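## Task

Put plate C15 on site 2 and plate C16 on site 3 of carrier PC7. Each must sit flat between its site's locators, with well A1 in the corner labelled A1. Site 1 stays empty and C51 stays in its nest. Push the carrier into rail tracks 1-6 far enough that the lamp behind those tracks turns on, and leave it lowered into the tracks. Then open the gripper and move the arm away.

## Robot and tools

Robot: one xArm5, a single arm with five joints (waist, shoulder, elbow, wrist pitch, wrist roll) and a two-finger parallel gripper. The waist turns the arm about a vertical axis. Shoulder, elbow and wrist pitch bend it within one vertical plane through that axis, and wrist roll spins the hand. So the fingers can tilt toward or away from the base but never point sideways out of that plane. Tilted straight-line paths that hold orientation often end held or off_target. Joint ranges (rad): waist -6.283 to 6.283, shoulder -2.059 to 2.094, elbow -3.927 to 0.192, wrist pitch -1.693 to 3.142, wrist roll -6.283 to 6.283. Load limits (N m): waist 47.5, shoulder 47.5, elbow 28.5, wrist pitch 19, wrist roll 19. A held object's weight adds to the load.

Frame: the scene frame has its origin on the table top under the arm's base. +z is up, +x points out from the base, and +y is to the left when looking along +x. The base may be slightly tilted. Reported hand positions get less accurate at long reach.

Gripper: fingers point along the gripper's +z and close along its y. end_effector_position is the point between the pads when closed, about 2 cm short of the fingertips. Closing pushes the tips about 10 mm further along +z. The fully open gap is 84 mm.

A row is 8 numbers: x, y, z, qw, qx, qy, qz, opening. x, y, z is an absolute target for end_effector_position in metres in the scene frame. The quaternion is an absolute target orientation, w first, in the same frame. Opening runs from -1 (closed) to +1 (fully open, 0.084 m). Each control step, the controller clips the commanded pose to within 70 mm and 16 degrees of the measured pose. A target more than 0.6 m from the last reported position along any gripper axis is refused, and nothing is sent.

Tools:
- execute_actions: actions is a list holding one item, or empty. An empty list just returns the state. {"rows": [[8 numbers], ...], "steps": n} applies one row per control step (1/30 s), with 1-15 rows and steps at most 15 (default 15). The last row repeats if rows run out. {"steps": n} with no rows is a wait of up to 300 steps, counted from the previous result. Optional pictures (true/false) turns camera images on or off. After the last step, the arm only continues to the last clipped pose, so check the result and send the rest.
- move: target is one row as above, an absolute pose. The gripper follows a straight path from its current pose. Optional speed is in m/s, from 0.002 to 0.5 (default 0.25), and turning is capped at twice that in rad/s. The path takes 0.5-10 s and stops short if longer. The opening is applied at the start. The path ignores obstacles: faster moves hit harder, and aiming past a contact presses harder. The hand can lag the path or overshoot speed, especially with the arm near straight.
- wait: seconds from 0 to 10. Nothing new is sent, and fingers still in motion keep moving.
- zoom_image: camera is one of cam_head_left, cam_head_right, cam_high, cam_low, cam_wrist. region is [x0, y0, x1, y1] in pixels of that camera's latest 504x504 image, origin top-left, at most 504x504.
- read_manual: section "licences" (default) gives licence texts only.
- finished_scene: scene is the number (1 or 2) of the scene to close. This cannot be undone, and the result says whether the goal was met.

Results: the state line gives end_effector_position (m), end_effector_quat_wxyz and velocities (m/s, rad/s). grip_measured is the actual finger opening on the -1..1 scale. To hold something, keep the commanded opening well below grip_measured; a lower value squeezes harder, up to about 24 N per pad. HELD marks steps where the clearance check held back all or part of a row. "pose unreachable" means that check changed or blocked the command. The mounting post counts as arm. "Hand target" shows the pose the controller is driving toward. A move result adds a move: line, ending done, off_target, moving, held or fault, plus the distance to the target. limits=paced means the pose was clipped. limits=held means some steps were blocked, and the arm may then move much faster than speed. Each move and wait result includes images from all five cameras.

Scene layout: source items sit in nests S1, S2, S3 in a row beside the apron, S1 closest to the arm. PC7 lies loose on the apron in front of the rails and can be slid and squared up there. Site 1 is at the handle end. Tracks 1-18 are numbered on the apron, with track 1 on the left as seen from the base. On each item, well A1 lies at the labelled short end, in the corner opposite the labelled long side.

Handling: grip plates and blocks only across their width, on the body above the flange. A pad driven down onto a flange can jam, and opening may not release it. Parts may get a brief tug while held, and loose objects may get nudged. The simulation keeps running while you compose replies.

Avoid: dropping or knocking anything off the table, slams and hard pushes, and fast closes that can force the fingers open. Contact torque at a joint's load limit triggers a torque fault: the arm backs off that joint, freezes for 10 s and drops the rest of the call. Holding loads heats the motors. A MOTOR HOT line appears from 65 °C, and at 80 °C an OVER-TEMPERATURE FAULT brakes the arm until it cools. Any stop is costly.

Each tool is called after "Emit:" as name([rows], argument=value, ...), one row to a line, values as JSON.

## Session

Emit:
execute_actions(actions=[])

Scene clock: 0.00 s of 8000.00 s.
end_effector_position=(+0.1401, -0.1717, +0.2764) grip_measured=+1.00 end_effector_quat_wxyz=(+0.010, -0.656, +0.739, +0.151) end_effector_velocity=(-0.000, +0.000, +0.000) end_effector_angular_velocity=(+0.000, +0.000, +0.000)
Joint positions: [-0.835 -0.553 -0.479  1.349  0.814  0.084]
Joint velocities: [ 0.     0.    -0.     0.001 -0.    -0.   ]
Motor temperatures (°C, as the motors report them): [36 29 33 38 39]
Hand target: +0.140, -0.172, +0.276; +0.010, -0.656, +0.739, +0.151

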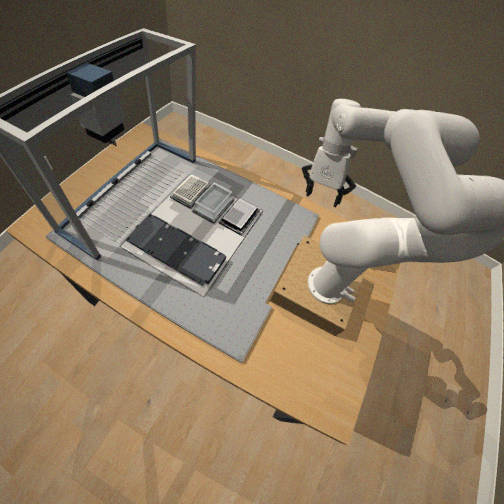

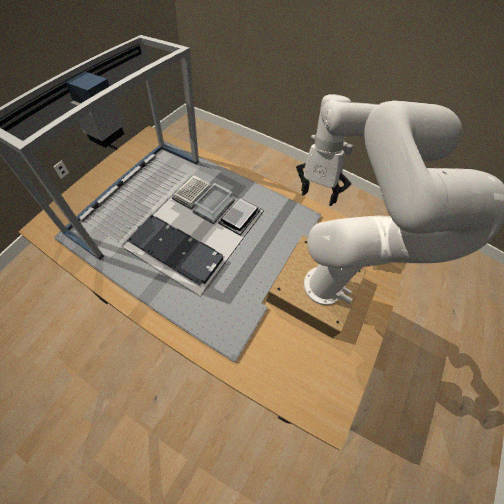

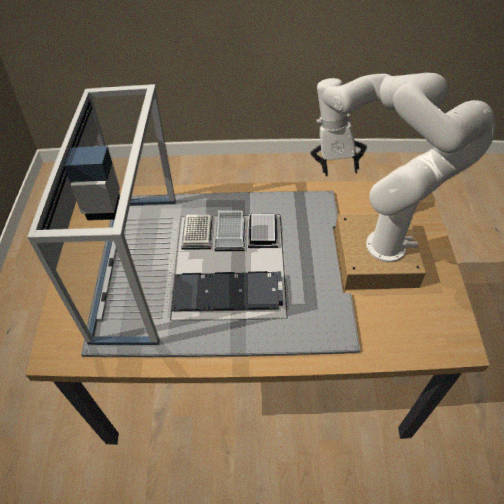

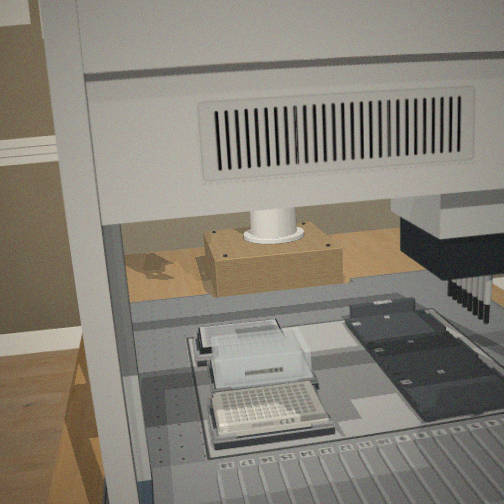

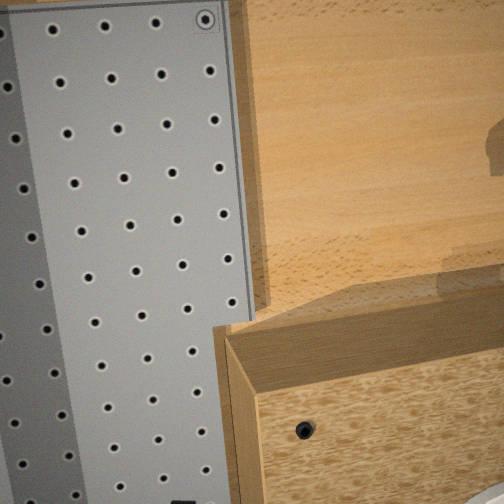

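Emit:
move(target=[0.43,-0.035,0.45,0,1,0,0,1], speed=0.4)

Emit:
zoom_image(camera="cam_head_left", region=[160,165,280,250])

Scene clock: 4.43 s of 8000.00 s.
end_effector_position=(+0.4299, -0.0360, +0.4496) grip_measured=+1.00 end_effector_quat_wxyz=(+0.001, +1.000, -0.000, -0.001) end_effector_velocity=(+0.001, +0.001, +0.002) end_effector_angular_velocity=(-0.000, -0.002, +0.005)
Joint positions: [-0.042 -0.13  -1.306  1.454 -0.084  0.084]
Joint velocities: [ 0.002  0.003 -0.008  0.002 -0.004 -0.   ]
Motor temperatures (°C, as the motors report them): [36 29 35 38 39]
Hand target: +0.430, -0.036, +0.450; +0.001, +1.000, +0.000, -0.001
Off the commanded pose: 0.001 m, 0 deg.
move: done

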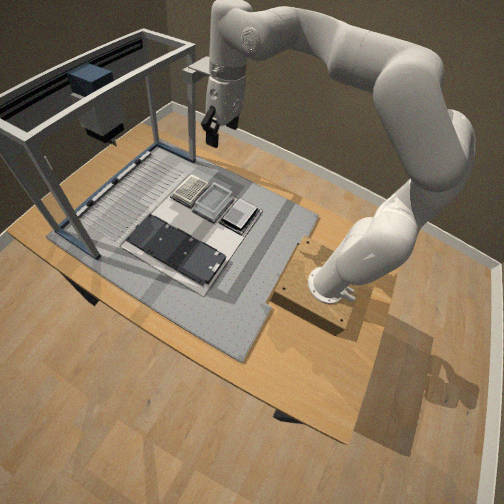

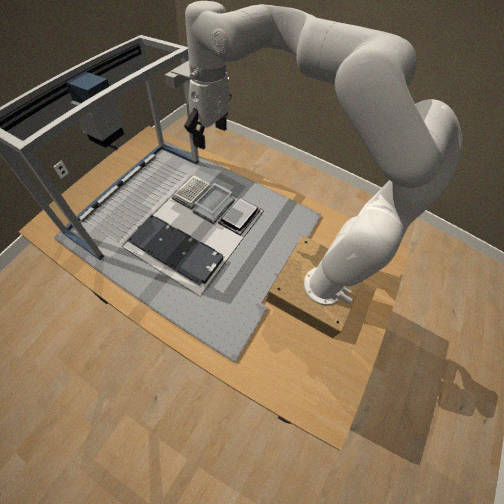

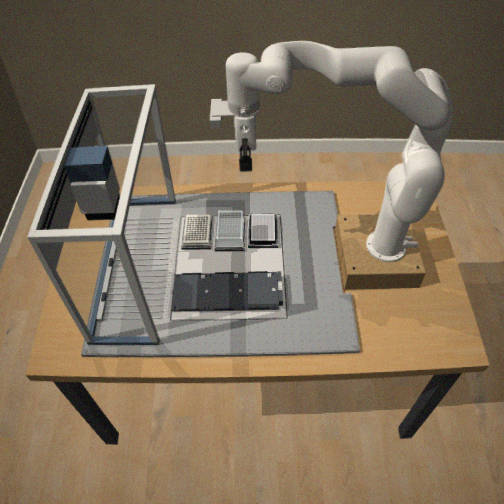

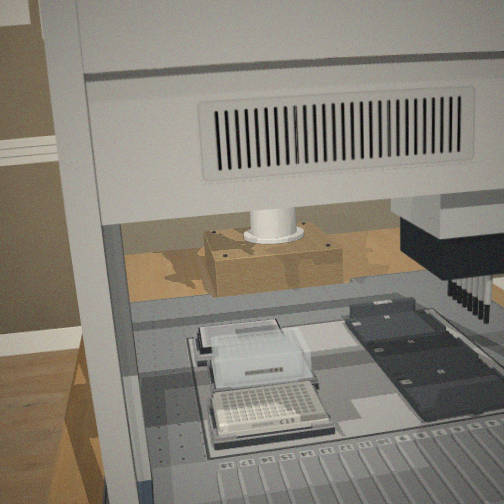

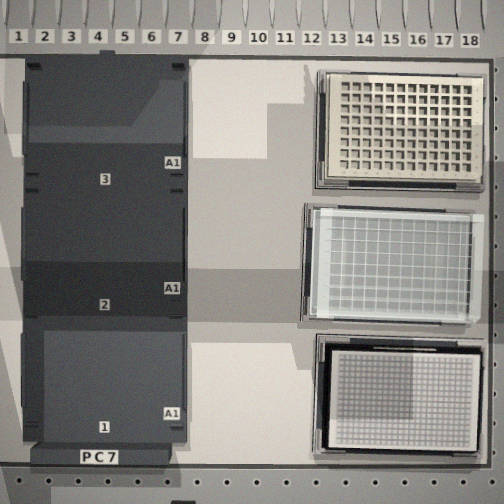

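Region (160, 165, 280, 250) of cam_head_left's 504x504 image, scaled by 4.200, with more detail than that image has; it fills the top 357 rows of this view, and the rest is white.

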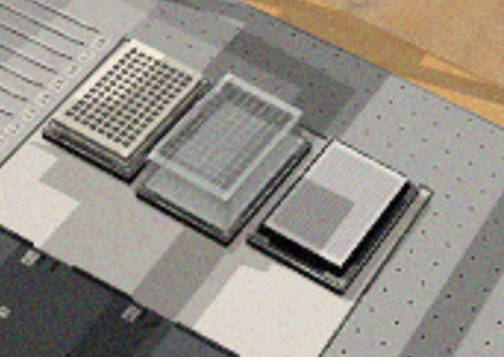

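Emit:
move(target=[0.3795,-0.129,0.15,0,0.7163,0.6978,0,1], speed=0.4)

Emit:
move(target=[0.3795,-0.129,0.087,0,0.7163,0.6978,0,1], speed=0.08)

Scene clock: 10.73 s of 8000.00 s.
end_effector_position=(+0.3795, -0.1287, +0.1505) grip_measured=+1.00 end_effector_quat_wxyz=(-0.000, +0.716, +0.698, +0.002) end_effector_velocity=(-0.001, -0.000, -0.003) end_effector_angular_velocity=(+0.001, +0.002, +0.006)
Joint positions: [-0.284  0.122 -0.659  0.553 -1.871  0.084]
Joint velocities: [-0.001  0.005  0.003 -0.007 -0.007 -0.   ]
Motor temperatures (°C, as the motors report them): [36 29 36 38 39]
Hand target: +0.379, -0.129, +0.150; -0.001, +0.716, +0.698, +0.001
Off the commanded pose: 0.001 m, 0 deg.
After step 90, 0.83 s passed at rest.
move: done

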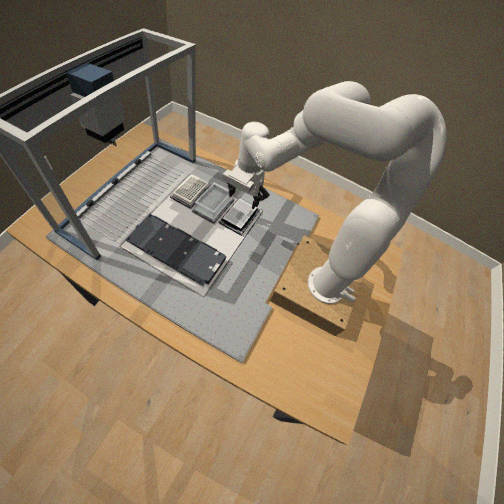

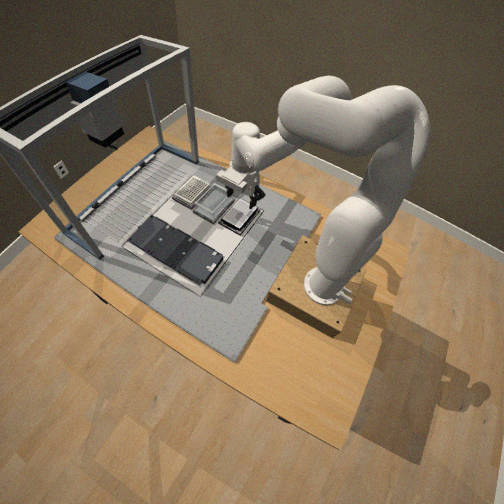

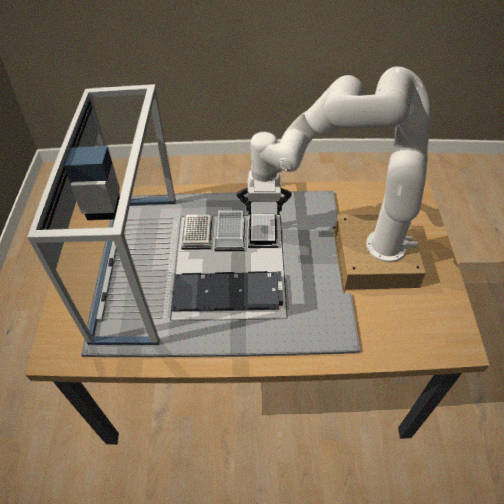

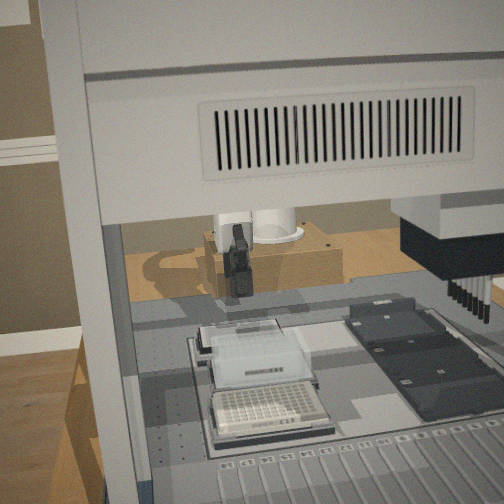

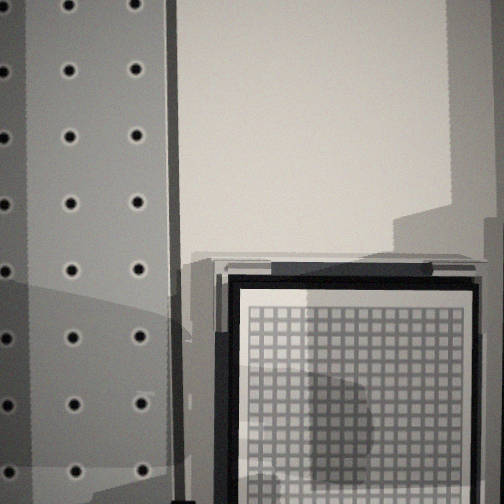

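Scene clock: 11.90 s of 8000.00 s.
end_effector_position=(+0.3797, -0.1291, +0.0874) grip_measured=+1.00 end_effector_quat_wxyz=(-0.000, +0.716, +0.698, +0.001) end_effector_velocity=(+0.000, -0.000, -0.001) end_effector_angular_velocity=(-0.000, -0.001, +0.000)
Joint positions: [-0.286  0.317 -0.664  0.363 -1.872  0.084]
Joint velocities: [ 0.     0.005 -0.001 -0.005 -0.    -0.   ]
Motor temperatures (°C, as the motors report them): [36 29 36 38 39]
Hand target: +0.379, -0.129, +0.087; -0.001, +0.716, +0.698, +0.001
Off the commanded pose: 0.000 m, 0 deg.
move: done

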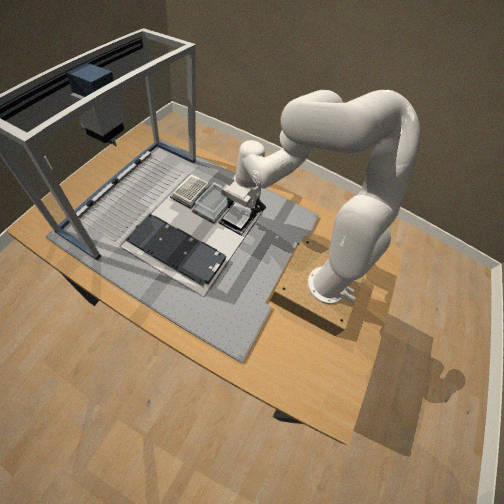

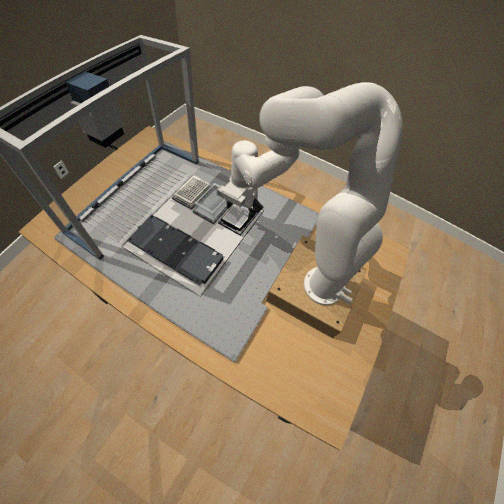

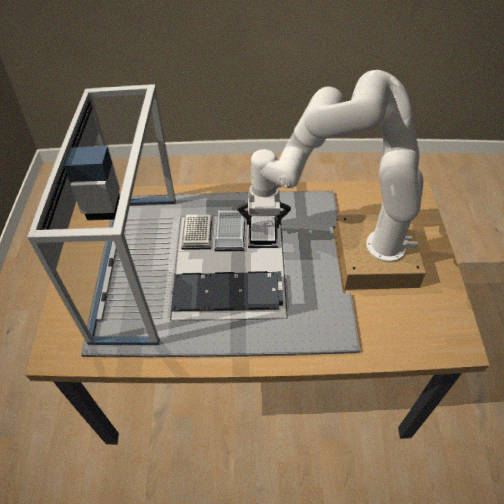

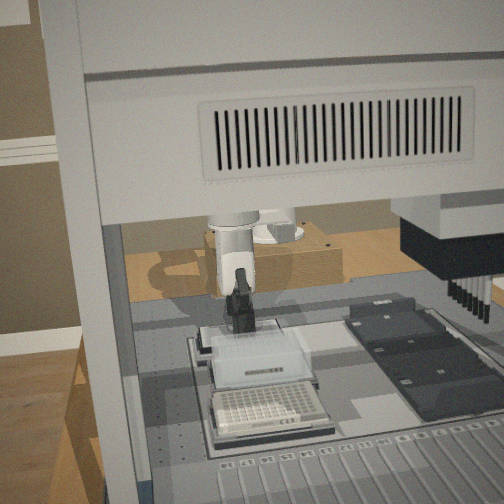

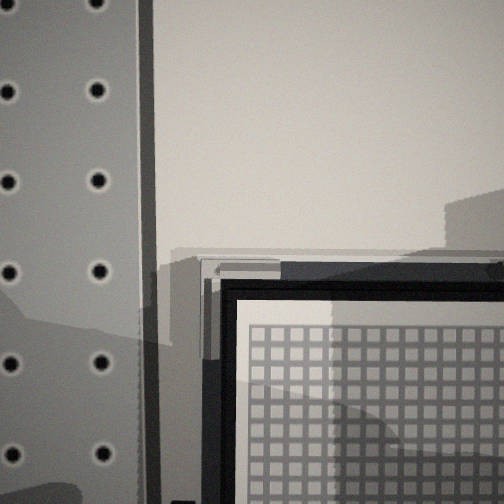

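Emit:
execute_actions([
  {"rows":[[0.3828,-0.1316,0.087,0,0.7178,0.6963,0,1]]},
], pictures=false)

Emit:
move(target=[0.3828,-0.1316,0.0715,0,0.7178,0.6963,0,1], speed=0.02)

Emit:
execute_actions([
  {"rows":[[0.3828,-0.1316,0.0715,0,0.7178,0.6963,0,0.3]]},
], pictures=false)

Emit:
move(target=[0.3828,-0.1316,0.135,0,0.7178,0.6963,0,0.3], speed=0.08)

Scene clock: 17.07 s of 8000.00 s.
end_effector_position=(+0.3828, -0.1316, +0.0870) grip_measured=+1.00 end_effector_quat_wxyz=(-0.001, +0.718, +0.696, +0.001) end_effector_velocity=(+0.000, -0.000, +0.000) end_effector_angular_velocity=(-0.001, -0.002, +0.000)
Joint positions: [-0.289  0.326 -0.678  0.369 -1.872  0.084]
Joint velocities: [-0.     0.    -0.    -0.002 -0.     0.   ]
Motor temperatures (°C, as the motors report them): [36 29 36 38 39]
Hand target: +0.383, -0.132, +0.087; -0.001, +0.718, +0.696, +0.001
Off the commanded pose: 0.000 m, 0 deg.
Steps of this call (steps 1 to 90: nothing new was sent; then 1.67 s passed at rest; steps 91 to 105: all 15 steps of this action). Readings (end_effector_position):
91: (+0.3795, -0.1290, +0.0870)
92: (+0.3798, -0.1292, +0.0870)
94: (+0.3814, -0.1305, +0.0870)
98: (+0.3828, -0.1315, +0.0871)
105: the state above

Scene clock: 18.33 s of 8000.00 s.
end_effector_position=(+0.3828, -0.1316, +0.0716) grip_measured=+1.00 end_effector_quat_wxyz=(-0.001, +0.718, +0.696, +0.001) end_effector_velocity=(+0.001, -0.000, -0.000) end_effector_angular_velocity=(-0.001, -0.003, +0.000)
Joint positions: [-0.289  0.377 -0.686  0.326 -1.872  0.084]
Joint velocities: [ 0.     0.003 -0.002 -0.004 -0.     0.   ]
Motor temperatures (°C, as the motors report them): [36 29 36 38 39]
Hand target: +0.383, -0.132, +0.072; -0.001, +0.718, +0.696, +0.001
Off the commanded pose: 0.000 m, 0 deg.
move: done

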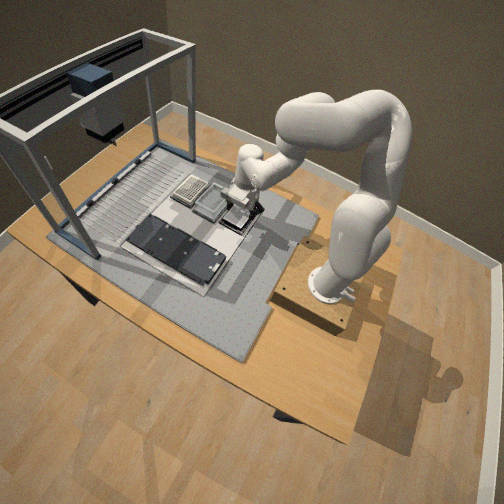

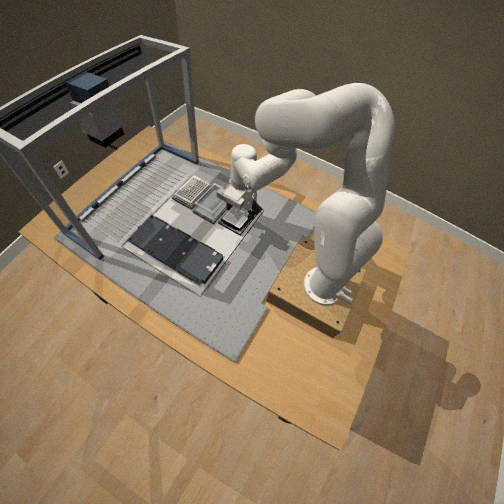

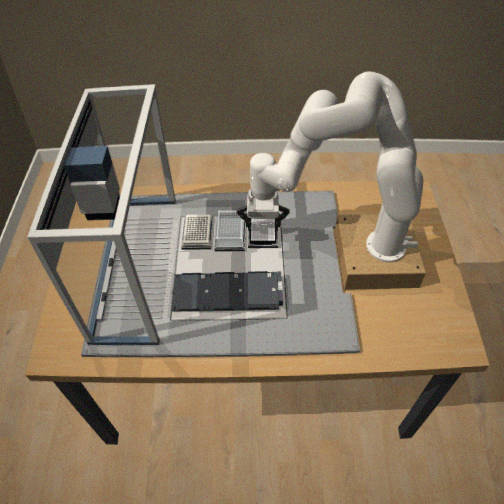

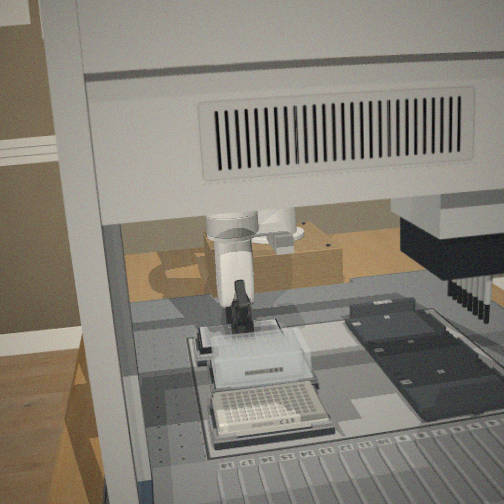

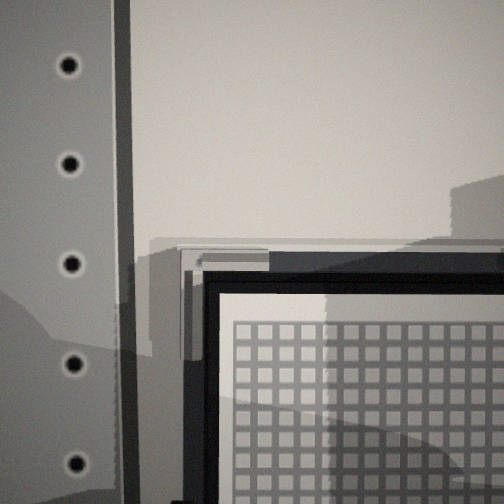

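Scene clock: 18.83 s of 8000.00 s.
end_effector_position=(+0.3831, -0.1317, +0.0717) grip_measured=+0.93 end_effector_quat_wxyz=(-0.000, +0.718, +0.696, +0.002) end_effector_velocity=(+0.000, -0.000, -0.000) end_effector_angular_velocity=(-0.000, -0.000, -0.000)
Joint positions: [-0.289  0.377 -0.686  0.326 -1.872  0.081]
Joint velocities: [ 0.  0. -0. -0.  0.  0.]
Motor temperatures (°C, as the motors report them): [36 29 36 38 39]
Hand target: +0.383, -0.132, +0.072; -0.001, +0.718, +0.696, +0.001
Off the commanded pose: 0.000 m, 0 deg.
Steps of this call (steps 1 to 15: all 15 steps of this action). Readings (end_effector_position):
1: (+0.3828, -0.1316, +0.0716)
2: (+0.3832, -0.1317, +0.0719)
4: (+0.3832, -0.1317, +0.0718)
8: (+0.3832, -0.1317, +0.0718)
15: the state above

Scene clock: 20.23 s of 8000.00 s.
end_effector_position=(+0.3826, -0.1315, +0.1346) grip_measured=+0.93 end_effector_quat_wxyz=(-0.001, +0.718, +0.696, +0.001) end_effector_velocity=(+0.000, -0.000, +0.001) end_effector_angular_velocity=(+0.000, +0.000, +0.000)
Joint positions: [-0.289  0.179 -0.671  0.51  -1.871  0.081]
Joint velocities: [ 0.    -0.004 -0.001  0.004 -0.     0.   ]
Motor temperatures (°C, as the motors report them): [36 29 36 38 39]
Hand target: +0.383, -0.132, +0.135; -0.001, +0.718, +0.696, +0.001
Off the commanded pose: 0.000 m, 0 deg.
move: done

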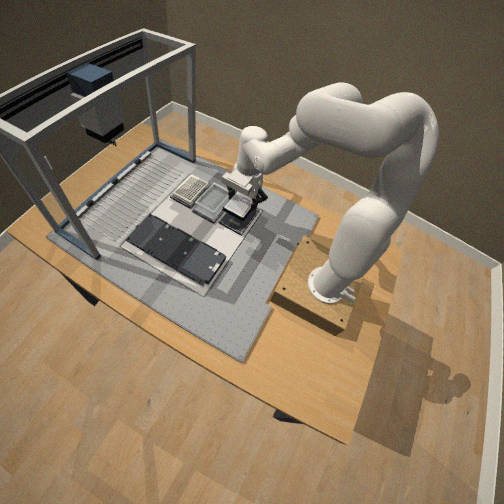

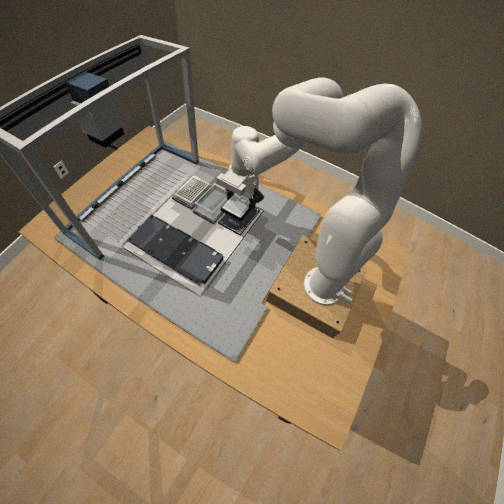

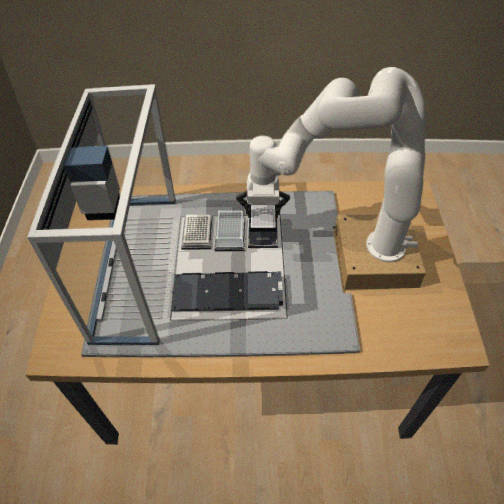

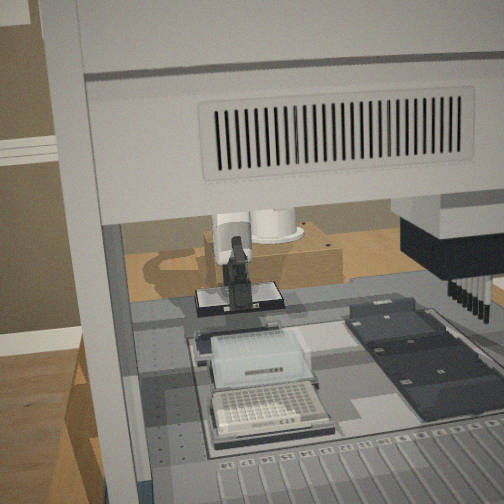

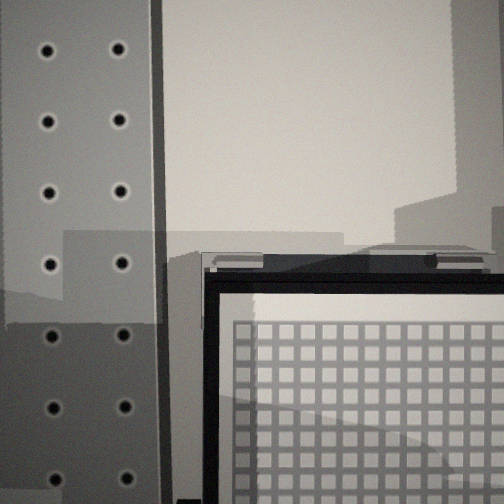

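Emit:
move(target=[0.614,0.109,0.13,0,0.7085,0.7057,0,0.3], speed=0.2)

Emit:
move(target=[0.614,0.109,0.086,0,0.7085,0.7057,0,0.3], speed=0.05)

Emit:
zoom_image(camera="cam_wrist", region=[130,220,298,340])

Scene clock: 24.97 s of 8000.00 s.
end_effector_position=(+0.6143, +0.1079, +0.1300) grip_measured=+0.93 end_effector_quat_wxyz=(+0.002, +0.709, +0.706, -0.002) end_effector_velocity=(+0.001, +0.002, +0.000) end_effector_angular_velocity=(-0.001, +0.004, +0.002)
Joint positions: [ 0.216  0.798 -1.664  0.882 -1.393  0.081]
Joint velocities: [ 0.003  0.007 -0.015  0.012  0.001 -0.   ]
Motor temperatures (°C, as the motors report them): [36 30 36 38 39]
Hand target: +0.614, +0.108, +0.130; +0.002, +0.709, +0.706, -0.002
Off the commanded pose: 0.001 m, 0 deg.
move: done

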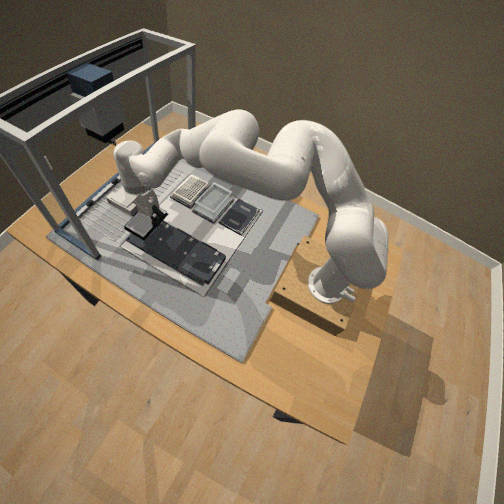

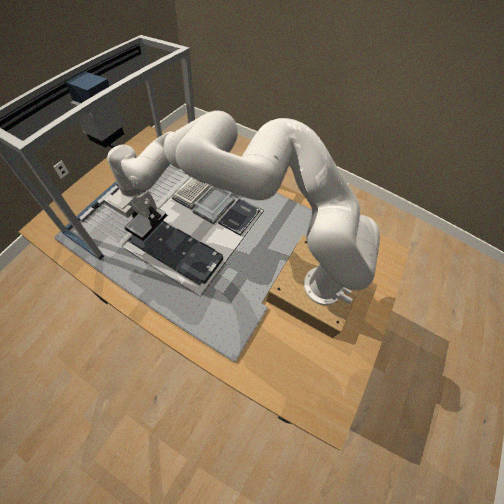

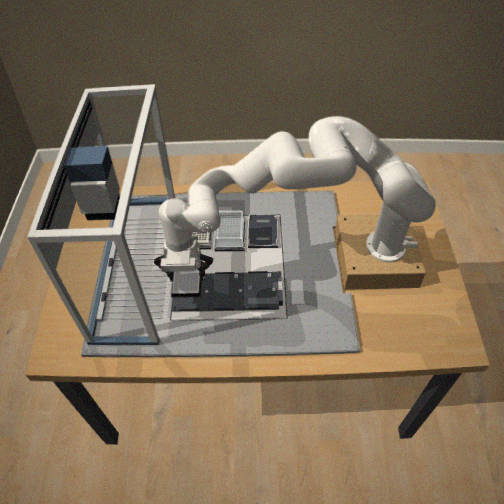

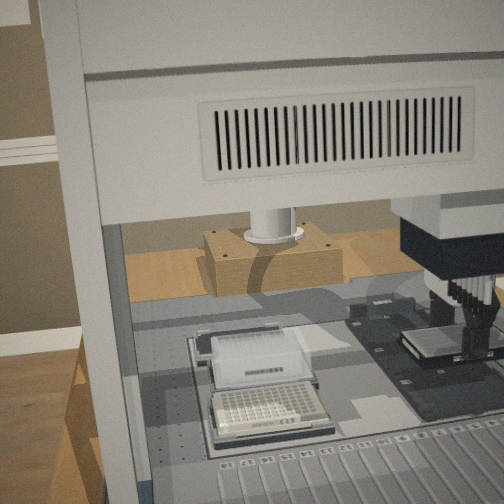

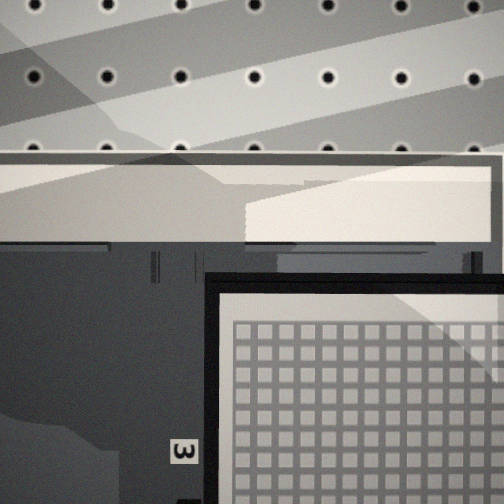

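Scene clock: 26.17 s of 8000.00 s.
end_effector_position=(+0.6142, +0.1090, +0.0864) grip_measured=+0.93 end_effector_quat_wxyz=(+0.002, +0.709, +0.706, -0.001) end_effector_velocity=(+0.002, +0.000, +0.001) end_effector_angular_velocity=(+0.001, -0.005, +0.000)
Joint positions: [ 0.218  0.881 -1.671  0.805 -1.391  0.081]
Joint velocities: [ 0.     0.    -0.004 -0.002 -0.    -0.   ]
Motor temperatures (°C, as the motors report them): [36 30 37 38 39]
Hand target: +0.614, +0.109, +0.086; +0.002, +0.709, +0.706, -0.002
Off the commanded pose: 0.000 m, 0 deg.
move: done

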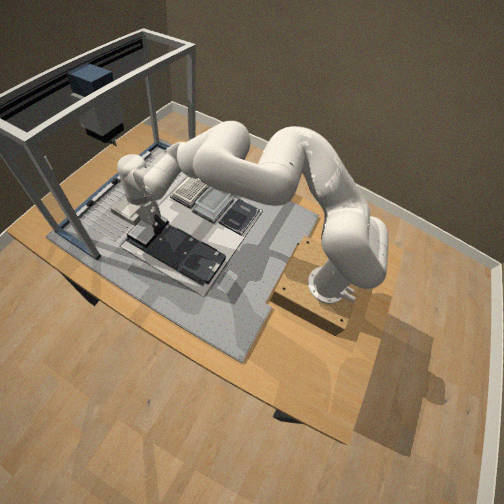

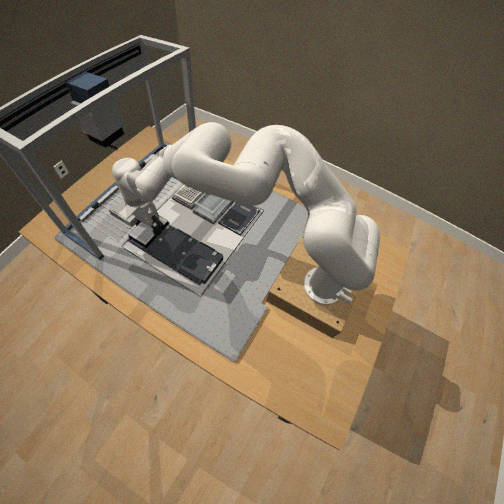

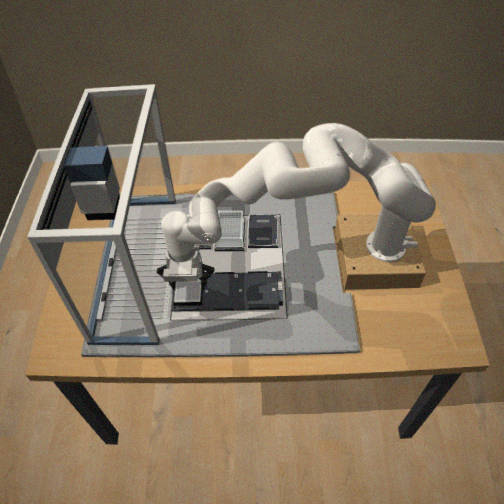

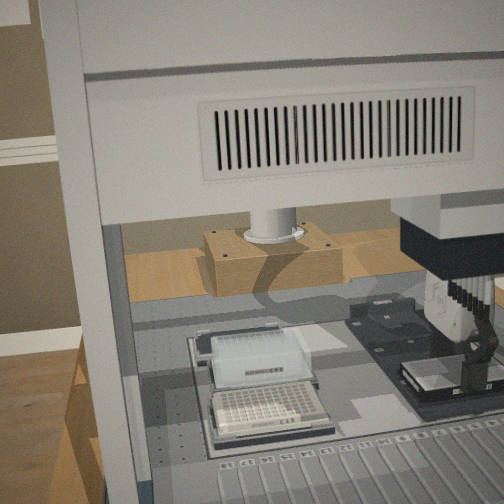

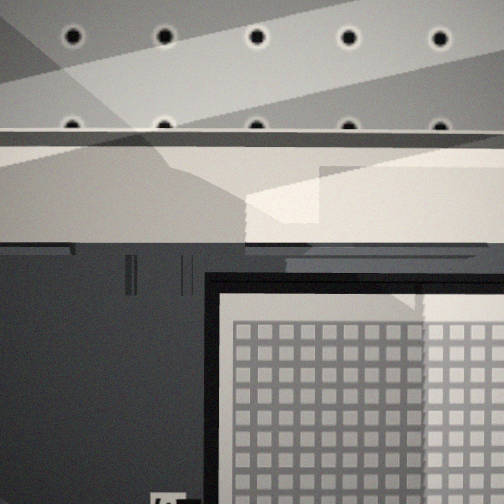

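Region (130, 220, 298, 340) of cam_wrist's 504x504 image, scaled by 3.000, with more detail than that image has; it fills the top 360 rows of this view, and the rest is white.

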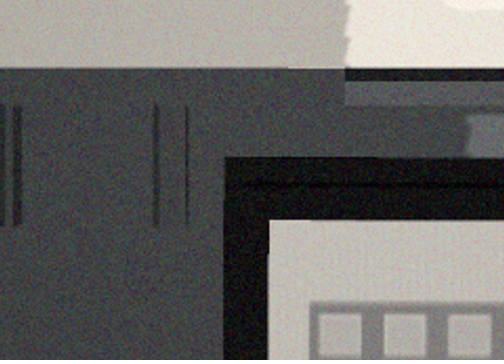

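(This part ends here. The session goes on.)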